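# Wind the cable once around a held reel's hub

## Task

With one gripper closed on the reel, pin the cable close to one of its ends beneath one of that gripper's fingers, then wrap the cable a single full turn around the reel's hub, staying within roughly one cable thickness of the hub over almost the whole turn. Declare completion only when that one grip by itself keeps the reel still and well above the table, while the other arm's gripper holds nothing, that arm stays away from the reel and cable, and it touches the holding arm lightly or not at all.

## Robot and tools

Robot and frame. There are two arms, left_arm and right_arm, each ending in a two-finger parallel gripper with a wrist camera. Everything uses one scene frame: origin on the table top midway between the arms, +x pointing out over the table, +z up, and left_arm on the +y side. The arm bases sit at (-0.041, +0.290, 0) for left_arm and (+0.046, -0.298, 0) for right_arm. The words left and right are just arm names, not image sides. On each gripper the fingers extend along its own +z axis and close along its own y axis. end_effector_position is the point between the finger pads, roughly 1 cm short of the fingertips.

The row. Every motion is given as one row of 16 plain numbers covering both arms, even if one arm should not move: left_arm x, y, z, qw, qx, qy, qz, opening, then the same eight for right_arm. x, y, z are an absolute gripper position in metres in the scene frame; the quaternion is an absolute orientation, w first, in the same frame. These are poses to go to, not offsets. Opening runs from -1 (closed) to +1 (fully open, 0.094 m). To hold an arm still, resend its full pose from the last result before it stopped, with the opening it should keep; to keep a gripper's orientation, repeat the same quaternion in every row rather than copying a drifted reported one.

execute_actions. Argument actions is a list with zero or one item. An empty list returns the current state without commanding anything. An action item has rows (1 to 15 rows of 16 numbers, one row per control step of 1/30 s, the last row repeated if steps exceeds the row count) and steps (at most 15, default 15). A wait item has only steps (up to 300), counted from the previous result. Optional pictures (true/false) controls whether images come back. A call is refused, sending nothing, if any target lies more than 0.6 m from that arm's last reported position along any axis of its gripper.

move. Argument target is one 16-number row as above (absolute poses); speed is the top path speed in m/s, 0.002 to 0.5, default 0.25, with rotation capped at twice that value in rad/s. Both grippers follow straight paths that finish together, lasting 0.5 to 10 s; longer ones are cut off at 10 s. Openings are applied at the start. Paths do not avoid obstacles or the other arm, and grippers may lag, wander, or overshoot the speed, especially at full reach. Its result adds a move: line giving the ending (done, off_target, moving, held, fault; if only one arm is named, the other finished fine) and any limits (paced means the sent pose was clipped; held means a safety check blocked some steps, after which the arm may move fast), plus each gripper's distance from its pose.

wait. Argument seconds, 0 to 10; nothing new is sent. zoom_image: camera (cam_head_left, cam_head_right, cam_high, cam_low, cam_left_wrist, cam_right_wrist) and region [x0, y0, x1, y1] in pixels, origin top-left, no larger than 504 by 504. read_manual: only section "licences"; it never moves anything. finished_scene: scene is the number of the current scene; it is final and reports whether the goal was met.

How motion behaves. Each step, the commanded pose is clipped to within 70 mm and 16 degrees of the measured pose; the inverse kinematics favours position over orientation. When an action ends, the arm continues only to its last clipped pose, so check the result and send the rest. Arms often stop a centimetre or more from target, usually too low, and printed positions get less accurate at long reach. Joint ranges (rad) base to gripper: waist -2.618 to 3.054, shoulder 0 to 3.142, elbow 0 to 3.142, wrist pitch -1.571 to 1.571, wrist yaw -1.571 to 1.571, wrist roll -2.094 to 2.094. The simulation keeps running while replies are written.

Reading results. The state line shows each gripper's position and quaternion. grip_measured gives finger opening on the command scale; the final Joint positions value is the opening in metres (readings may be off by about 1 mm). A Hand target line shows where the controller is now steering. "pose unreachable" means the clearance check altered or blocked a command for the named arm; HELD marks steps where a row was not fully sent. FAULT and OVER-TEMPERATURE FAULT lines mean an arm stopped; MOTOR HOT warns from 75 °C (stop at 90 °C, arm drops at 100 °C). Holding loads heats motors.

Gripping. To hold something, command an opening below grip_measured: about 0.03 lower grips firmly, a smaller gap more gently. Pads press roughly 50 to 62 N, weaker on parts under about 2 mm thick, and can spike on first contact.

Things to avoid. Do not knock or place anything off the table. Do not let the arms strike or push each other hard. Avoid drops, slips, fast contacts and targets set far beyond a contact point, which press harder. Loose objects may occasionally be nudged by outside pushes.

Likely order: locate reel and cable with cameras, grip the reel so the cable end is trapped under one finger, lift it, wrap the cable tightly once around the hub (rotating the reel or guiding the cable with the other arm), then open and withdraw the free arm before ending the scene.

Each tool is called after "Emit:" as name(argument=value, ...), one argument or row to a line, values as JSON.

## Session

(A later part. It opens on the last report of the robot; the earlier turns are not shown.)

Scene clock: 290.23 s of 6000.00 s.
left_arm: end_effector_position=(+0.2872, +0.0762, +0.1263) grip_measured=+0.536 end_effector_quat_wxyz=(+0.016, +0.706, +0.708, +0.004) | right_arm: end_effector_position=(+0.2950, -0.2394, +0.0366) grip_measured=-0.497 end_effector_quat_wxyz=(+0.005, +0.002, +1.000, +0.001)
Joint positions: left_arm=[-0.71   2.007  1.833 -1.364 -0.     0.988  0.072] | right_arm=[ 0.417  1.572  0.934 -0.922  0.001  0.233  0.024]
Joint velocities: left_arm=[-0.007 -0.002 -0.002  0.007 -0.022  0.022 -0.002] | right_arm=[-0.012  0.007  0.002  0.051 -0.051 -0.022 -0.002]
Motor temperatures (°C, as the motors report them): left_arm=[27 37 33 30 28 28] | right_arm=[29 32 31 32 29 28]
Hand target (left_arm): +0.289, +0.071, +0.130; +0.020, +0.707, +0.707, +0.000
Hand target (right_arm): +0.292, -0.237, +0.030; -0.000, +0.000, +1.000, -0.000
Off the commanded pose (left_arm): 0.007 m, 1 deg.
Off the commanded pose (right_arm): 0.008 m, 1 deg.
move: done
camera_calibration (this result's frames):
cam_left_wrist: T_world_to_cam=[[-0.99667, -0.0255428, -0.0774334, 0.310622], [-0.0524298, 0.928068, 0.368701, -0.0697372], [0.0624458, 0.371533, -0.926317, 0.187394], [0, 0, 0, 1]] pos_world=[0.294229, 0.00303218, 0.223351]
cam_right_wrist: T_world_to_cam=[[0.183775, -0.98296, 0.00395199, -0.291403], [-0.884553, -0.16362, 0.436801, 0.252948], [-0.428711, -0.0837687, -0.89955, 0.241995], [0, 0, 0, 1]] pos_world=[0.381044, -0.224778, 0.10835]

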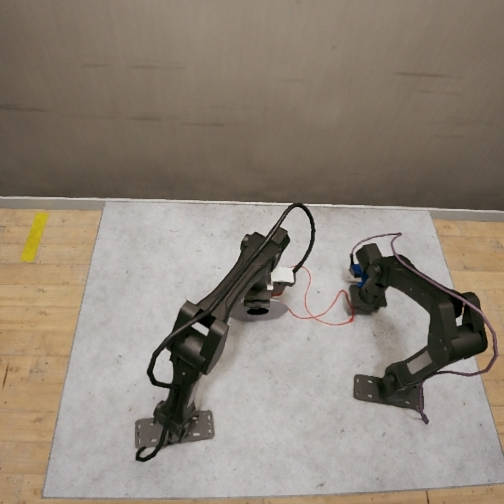

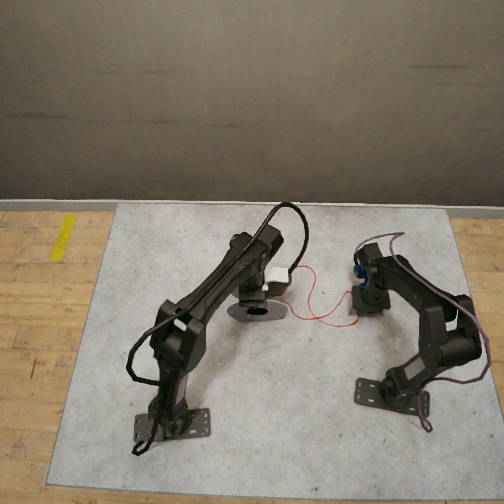

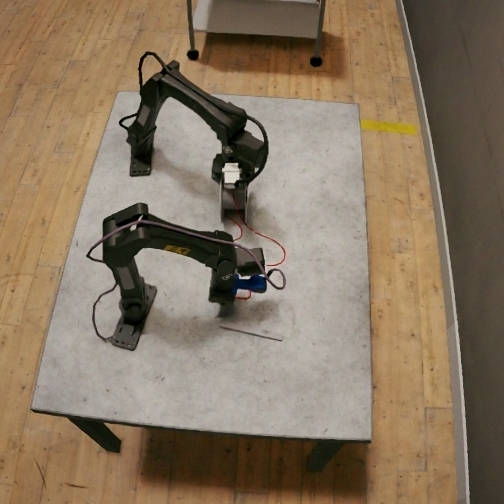

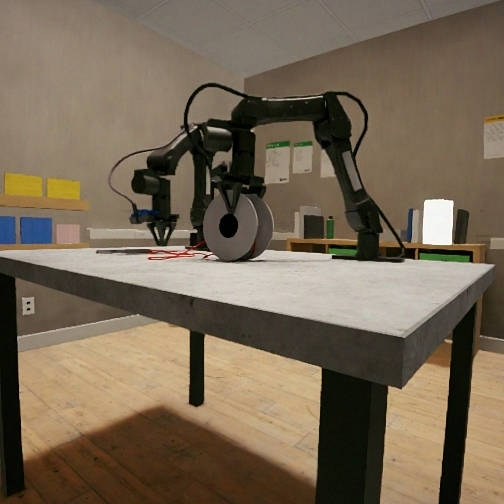

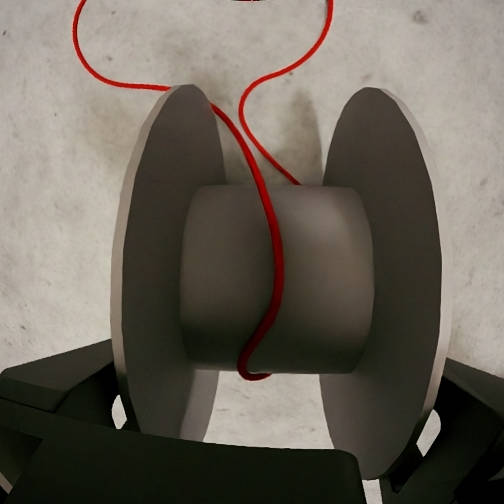

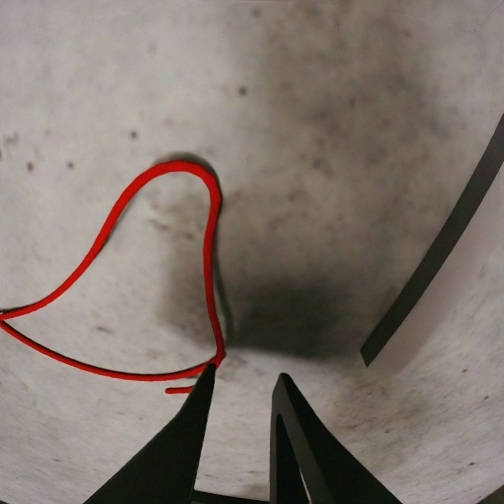

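Shift +y 15 mm, +x small.

Emit:
move(
  target=[0.289,0.071,0.13,0.02,0.707,0.707,0,0.45,0.305,-0.219,0.038,0,0,1,0,-0.5],
  speed=0.06,
)

Emit:
move(
  target=[0.289,0.071,0.13,0.02,0.707,0.707,0,0.45,0.305,-0.219,0.012,0,0,1,0,-0.5],
  speed=0.05,
)

Emit:
move(
  target=[0.289,0.071,0.13,0.02,0.707,0.707,0,0.45,0.305,-0.219,0.014,0,0,1,0,-1],
)

Emit:
move(
  target=[0.289,0.071,0.13,0.02,0.707,0.707,0,0.45,0.285,-0.17,0.2,0.271,-0.653,0.653,0.271,-1],
  speed=0.2,
)

Scene clock: 294.83 s of 6000.00 s.
left_arm: end_effector_position=(+0.2872, +0.0762, +0.1263) grip_measured=+0.536 end_effector_quat_wxyz=(+0.016, +0.706, +0.708, +0.004) | right_arm: end_effector_position=(+0.3025, -0.2224, +0.0367) grip_measured=-0.497 end_effector_quat_wxyz=(+0.003, -0.001, +1.000, +0.001)
Joint positions: left_arm=[-0.71   2.007  1.833 -1.364 -0.     0.988  0.072] | right_arm=[ 0.473  1.619  0.984 -0.929  0.001  0.282  0.024]
Joint velocities: left_arm=[ 0.002 -0.017 -0.012 -0.037 -0.051  0.007  0.001] | right_arm=[-0.017 -0.002 -0.002 -0.095 -0.007  0.051 -0.001]
Motor temperatures (°C, as the motors report them): left_arm=[27 37 34 30 28 28] | right_arm=[29 32 31 31 29 28]
Hand target (left_arm): +0.289, +0.071, +0.130; +0.020, +0.707, +0.707, +0.000
Hand target (right_arm): +0.305, -0.219, +0.038; +0.000, -0.000, +1.000, +0.001
Off the commanded pose (left_arm): 0.007 m, 1 deg.
Off the commanded pose (right_arm): 0.004 m, 0 deg.
move: done
camera_calibration (this result's frames):
cam_left_wrist: T_world_to_cam=[[-0.99667, -0.0255428, -0.0774334, 0.310622], [-0.0524298, 0.928068, 0.368701, -0.0697372], [0.0624458, 0.371533, -0.926317, 0.187394], [0, 0, 0, 1]] pos_world=[0.294229, 0.00303218, 0.223351]
cam_right_wrist: T_world_to_cam=[[0.190165, -0.981745, 0.00383774, -0.277728], [-0.881498, -0.169023, 0.440899, 0.260049], [-0.432202, -0.0872264, -0.897548, 0.246964], [0, 0, 0, 1]] pos_world=[0.388785, -0.207162, 0.108073]

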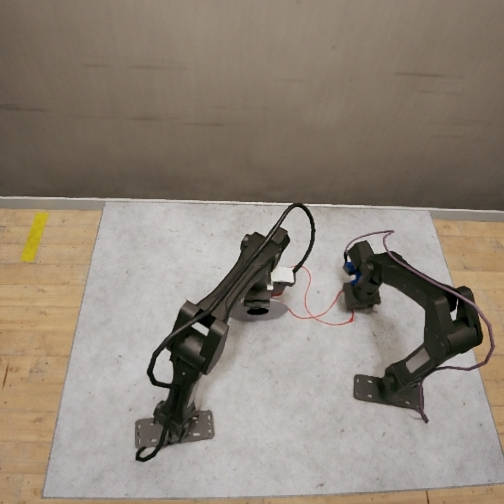

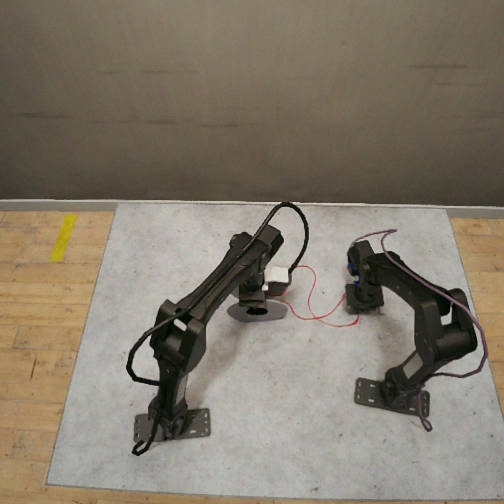

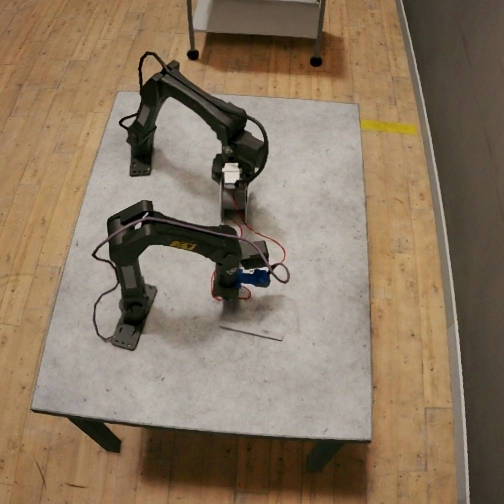

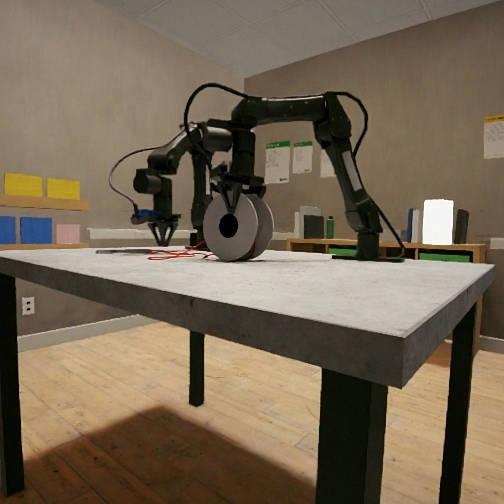

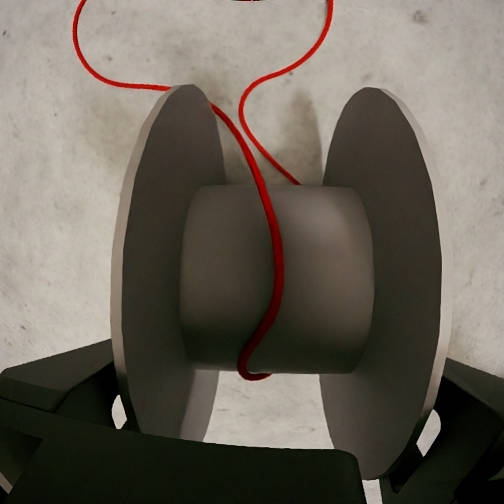

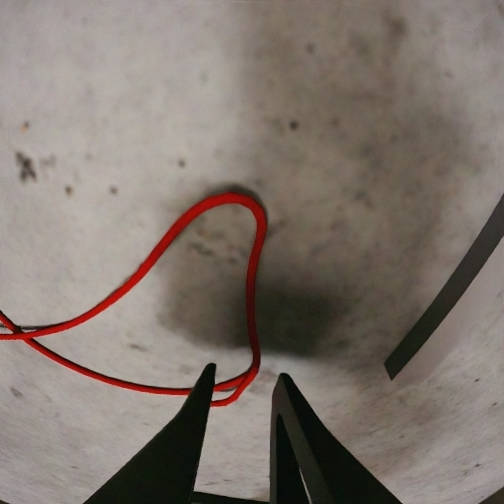

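Scene clock: 295.80 s of 6000.00 s.
left_arm: end_effector_position=(+0.2872, +0.0762, +0.1263) grip_measured=+0.536 end_effector_quat_wxyz=(+0.016, +0.706, +0.708, +0.004) | right_arm: end_effector_position=(+0.3081, -0.2208, +0.0182) grip_measured=-0.497 end_effector_quat_wxyz=(+0.005, +0.001, +1.000, +0.001)
Joint positions: left_arm=[-0.71   2.007  1.833 -1.364 -0.     0.988  0.072] | right_arm=[ 0.473  1.669  0.957 -0.849  0.001  0.286  0.024]
Joint velocities: left_arm=[-0.017 -0.007  0.002 -0.022 -0.022  0.095 -0.   ] | right_arm=[ 0.007 -0.002 -0.002  0.022  0.037  0.022  0.   ]
Motor temperatures (°C, as the motors report them): left_arm=[27 37 34 30 28 28] | right_arm=[29 32 31 31 29 28]
Hand target (left_arm): +0.289, +0.071, +0.130; +0.020, +0.707, +0.707, +0.000
Hand target (right_arm): +0.305, -0.219, +0.012; -0.000, -0.000, +1.000, +0.000
Off the commanded pose (left_arm): 0.007 m, 1 deg.
Off the commanded pose (right_arm): 0.007 m, 1 deg.
move: done
camera_calibration (this result's frames):
cam_left_wrist: T_world_to_cam=[[-0.99667, -0.0255428, -0.0774334, 0.310622], [-0.0524298, 0.928068, 0.368701, -0.0697372], [0.0624458, 0.371533, -0.926317, 0.187394], [0, 0, 0, 1]] pos_world=[0.294229, 0.00303218, 0.223351]
cam_right_wrist: T_world_to_cam=[[0.186781, -0.982395, 0.00348653, -0.276208], [-0.88352, -0.166428, 0.43783, 0.27472], [-0.429542, -0.0848587, -0.899051, 0.232665], [0, 0, 0, 1]] pos_world=[0.39425, -0.205881, 0.0898605]

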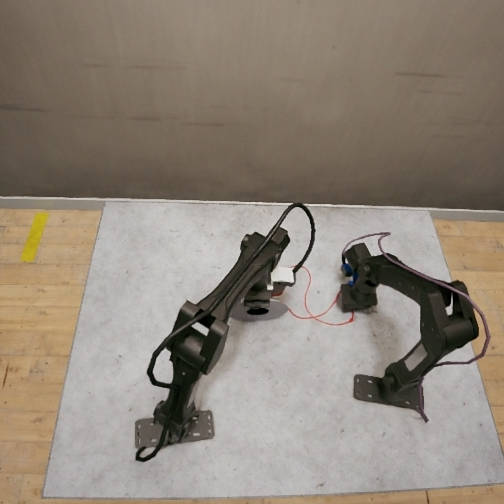

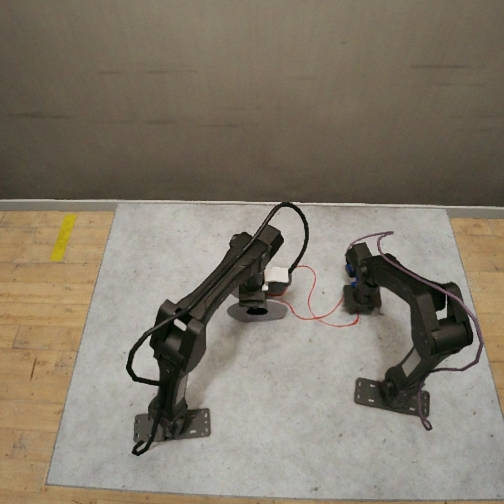

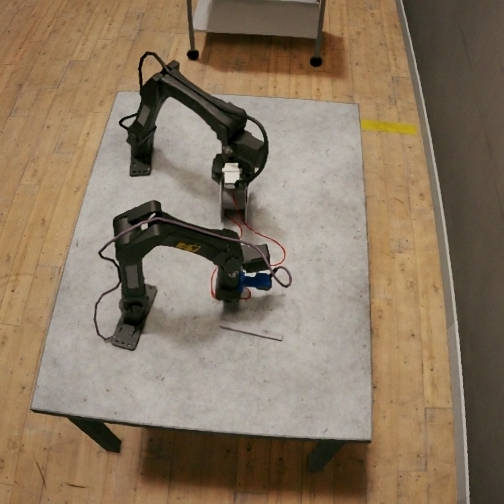

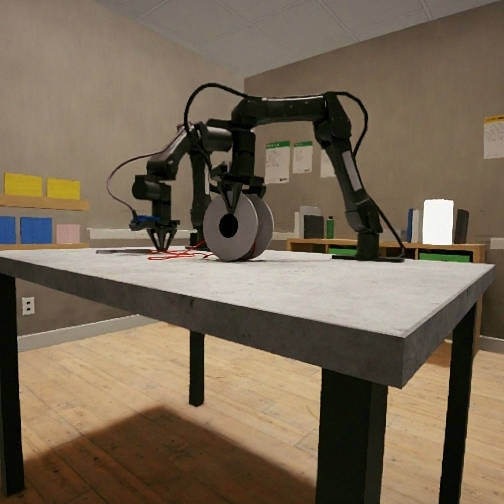

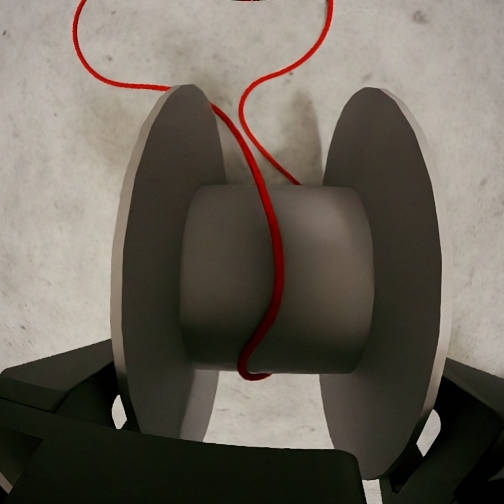

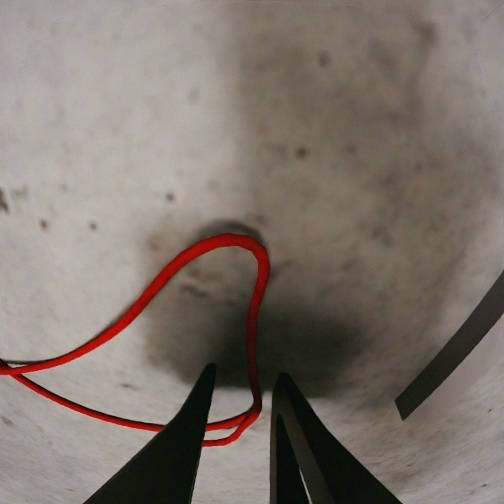

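Scene clock: 296.50 s of 6000.00 s.
left_arm: end_effector_position=(+0.2872, +0.0762, +0.1263) grip_measured=+0.536 end_effector_quat_wxyz=(+0.016, +0.706, +0.708, +0.004) | right_arm: end_effector_position=(+0.3081, -0.2208, +0.0182) grip_measured=-0.972 end_effector_quat_wxyz=(+0.005, +0.001, +1.000, +0.001)
Joint positions: left_arm=[-0.71   2.007  1.833 -1.364 -0.     0.988  0.072] | right_arm=[ 0.473  1.669  0.957 -0.849  0.001  0.286  0.001]
Joint velocities: left_arm=[-0.007  0.007 -0.002  0.037  0.081  0.051 -0.001] | right_arm=[-0.002  0.007 -0.002 -0.007 -0.051 -0.095 -0.   ]
Motor temperatures (°C, as the motors report them): left_arm=[27 37 34 30 28 28] | right_arm=[29 32 31 31 29 28]
Hand target (left_arm): +0.289, +0.071, +0.130; +0.020, +0.707, +0.707, +0.000
Hand target (right_arm): +0.305, -0.219, +0.014; -0.000, -0.000, +1.000, +0.000
Off the commanded pose (left_arm): 0.007 m, 1 deg.
Off the commanded pose (right_arm): 0.006 m, 1 deg.
move: done
camera_calibration (this result's frames):
cam_left_wrist: T_world_to_cam=[[-0.99667, -0.0255428, -0.0774334, 0.310622], [-0.0524298, 0.928068, 0.368701, -0.0697372], [0.0624458, 0.371533, -0.926317, 0.187394], [0, 0, 0, 1]] pos_world=[0.294229, 0.00303218, 0.223351]
cam_right_wrist: T_world_to_cam=[[0.186781, -0.982395, 0.00348653, -0.276208], [-0.88352, -0.166428, 0.43783, 0.27472], [-0.429542, -0.0848587, -0.899051, 0.232665], [0, 0, 0, 1]] pos_world=[0.39425, -0.205881, 0.0898605]

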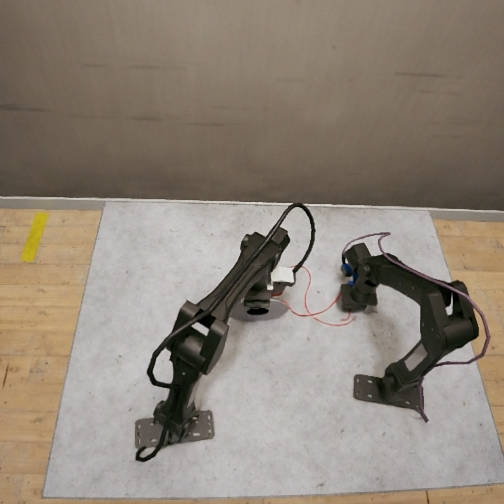

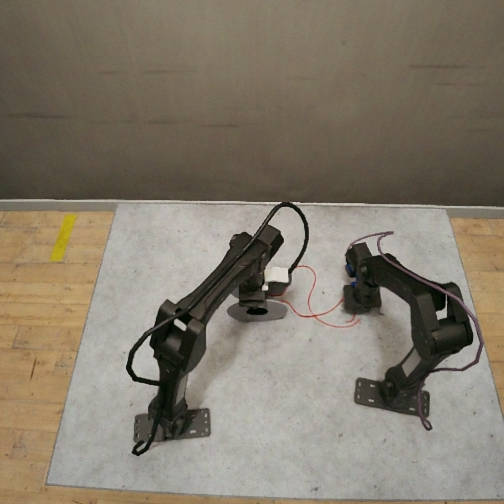

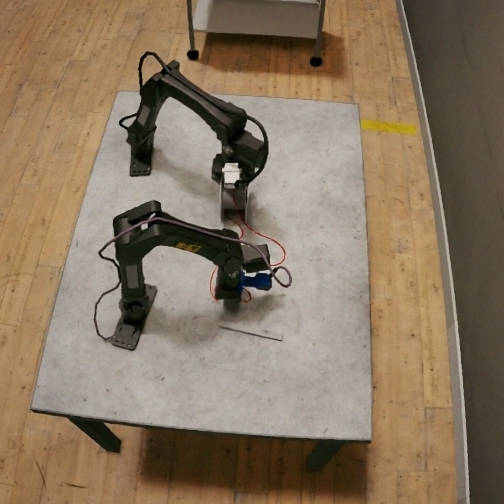

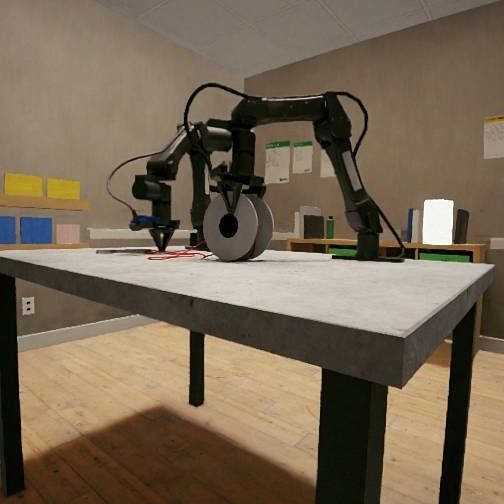

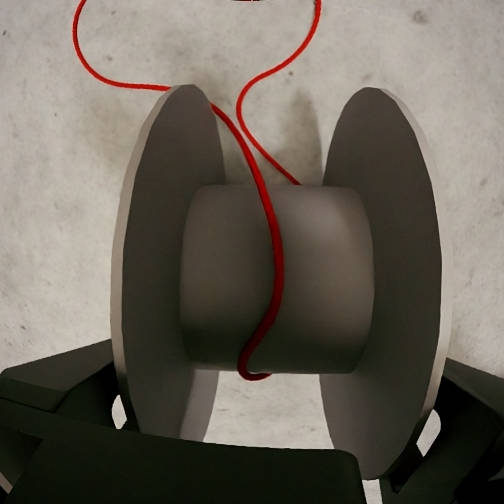

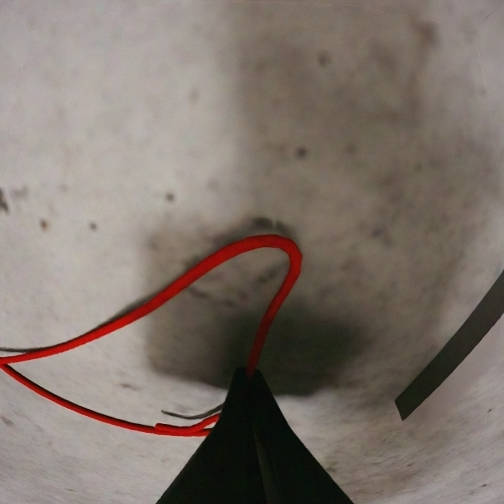

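Scene clock: 301.37 s of 6000.00 s.
left_arm: end_effector_position=(+0.2872, +0.0762, +0.1263) grip_measured=+0.536 end_effector_quat_wxyz=(+0.016, +0.706, +0.708, +0.004) | right_arm: end_effector_position=(+0.2794, -0.1725, +0.1929) grip_measured=-0.972 end_effector_quat_wxyz=(-0.266, +0.660, -0.656, -0.252)
Joint positions: left_arm=[-0.71   2.007  1.833 -1.364 -0.     0.988  0.072] | right_arm=[ 0.203  1.403  1.221 -1.353 -0.749 -1.549  0.001]
Joint velocities: left_arm=[-0.017 -0.002 -0.002  0.007 -0.051  0.051  0.001] | right_arm=[ 0.012 -0.007  0.002  0.051 -0.081 -0.066 -0.001]
Motor temperatures (°C, as the motors report them): left_arm=[27 37 34 30 28 28] | right_arm=[29 32 31 31 29 28]
Hand target (left_arm): +0.289, +0.071, +0.130; +0.020, +0.707, +0.707, +0.000
Hand target (right_arm): +0.282, -0.171, +0.199; -0.273, +0.654, -0.654, -0.264
Off the commanded pose (left_arm): 0.007 m, 1 deg.
Off the commanded pose (right_arm): 0.009 m, 2 deg.
move: done
camera_calibration (this result's frames):
cam_left_wrist: T_world_to_cam=[[-0.99667, -0.0255428, -0.0774334, 0.310622], [-0.0524298, 0.928068, 0.368701, -0.0697372], [0.0624458, 0.371533, -0.926317, 0.187394], [0, 0, 0, 1]] pos_world=[0.294229, 0.00303218, 0.223351]
cam_right_wrist: T_world_to_cam=[[0.979507, 0.133025, 0.151231, -0.281624], [0.170197, -0.948177, -0.268316, -0.112134], [0.107701, 0.288557, -0.951386, 0.30585], [0, 0, 0, 1]] pos_world=[0.261997, -0.157115, 0.303485]

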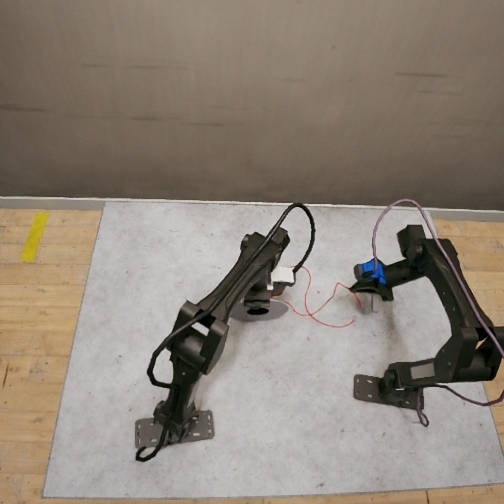

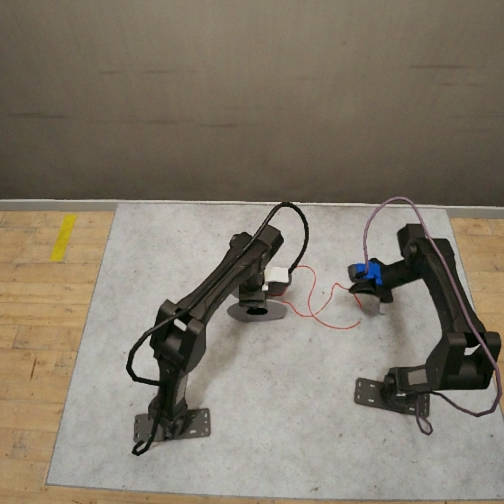

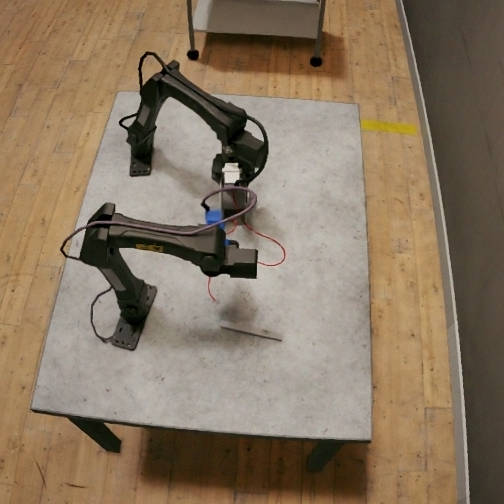

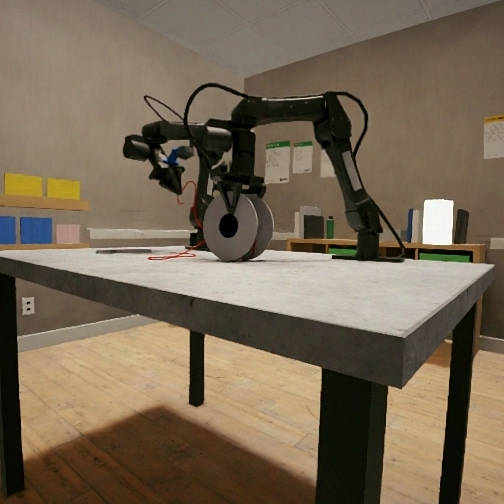

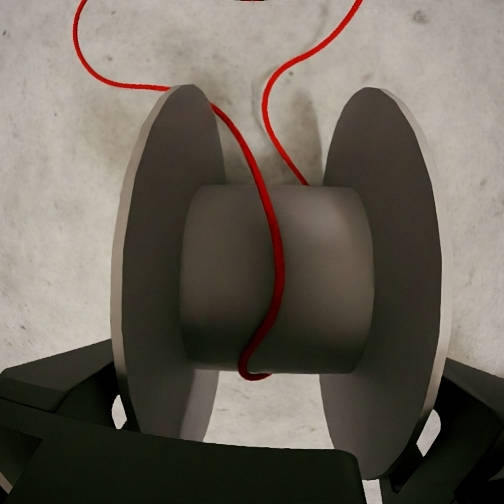

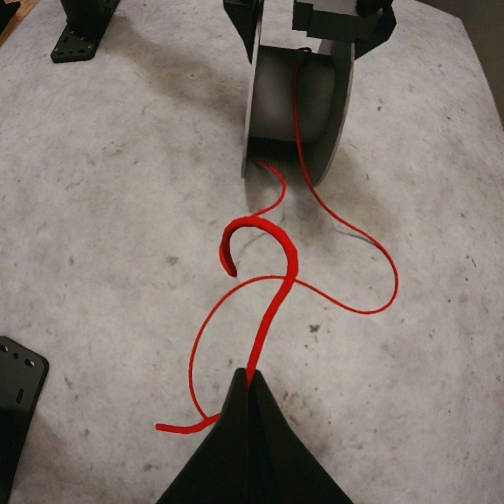

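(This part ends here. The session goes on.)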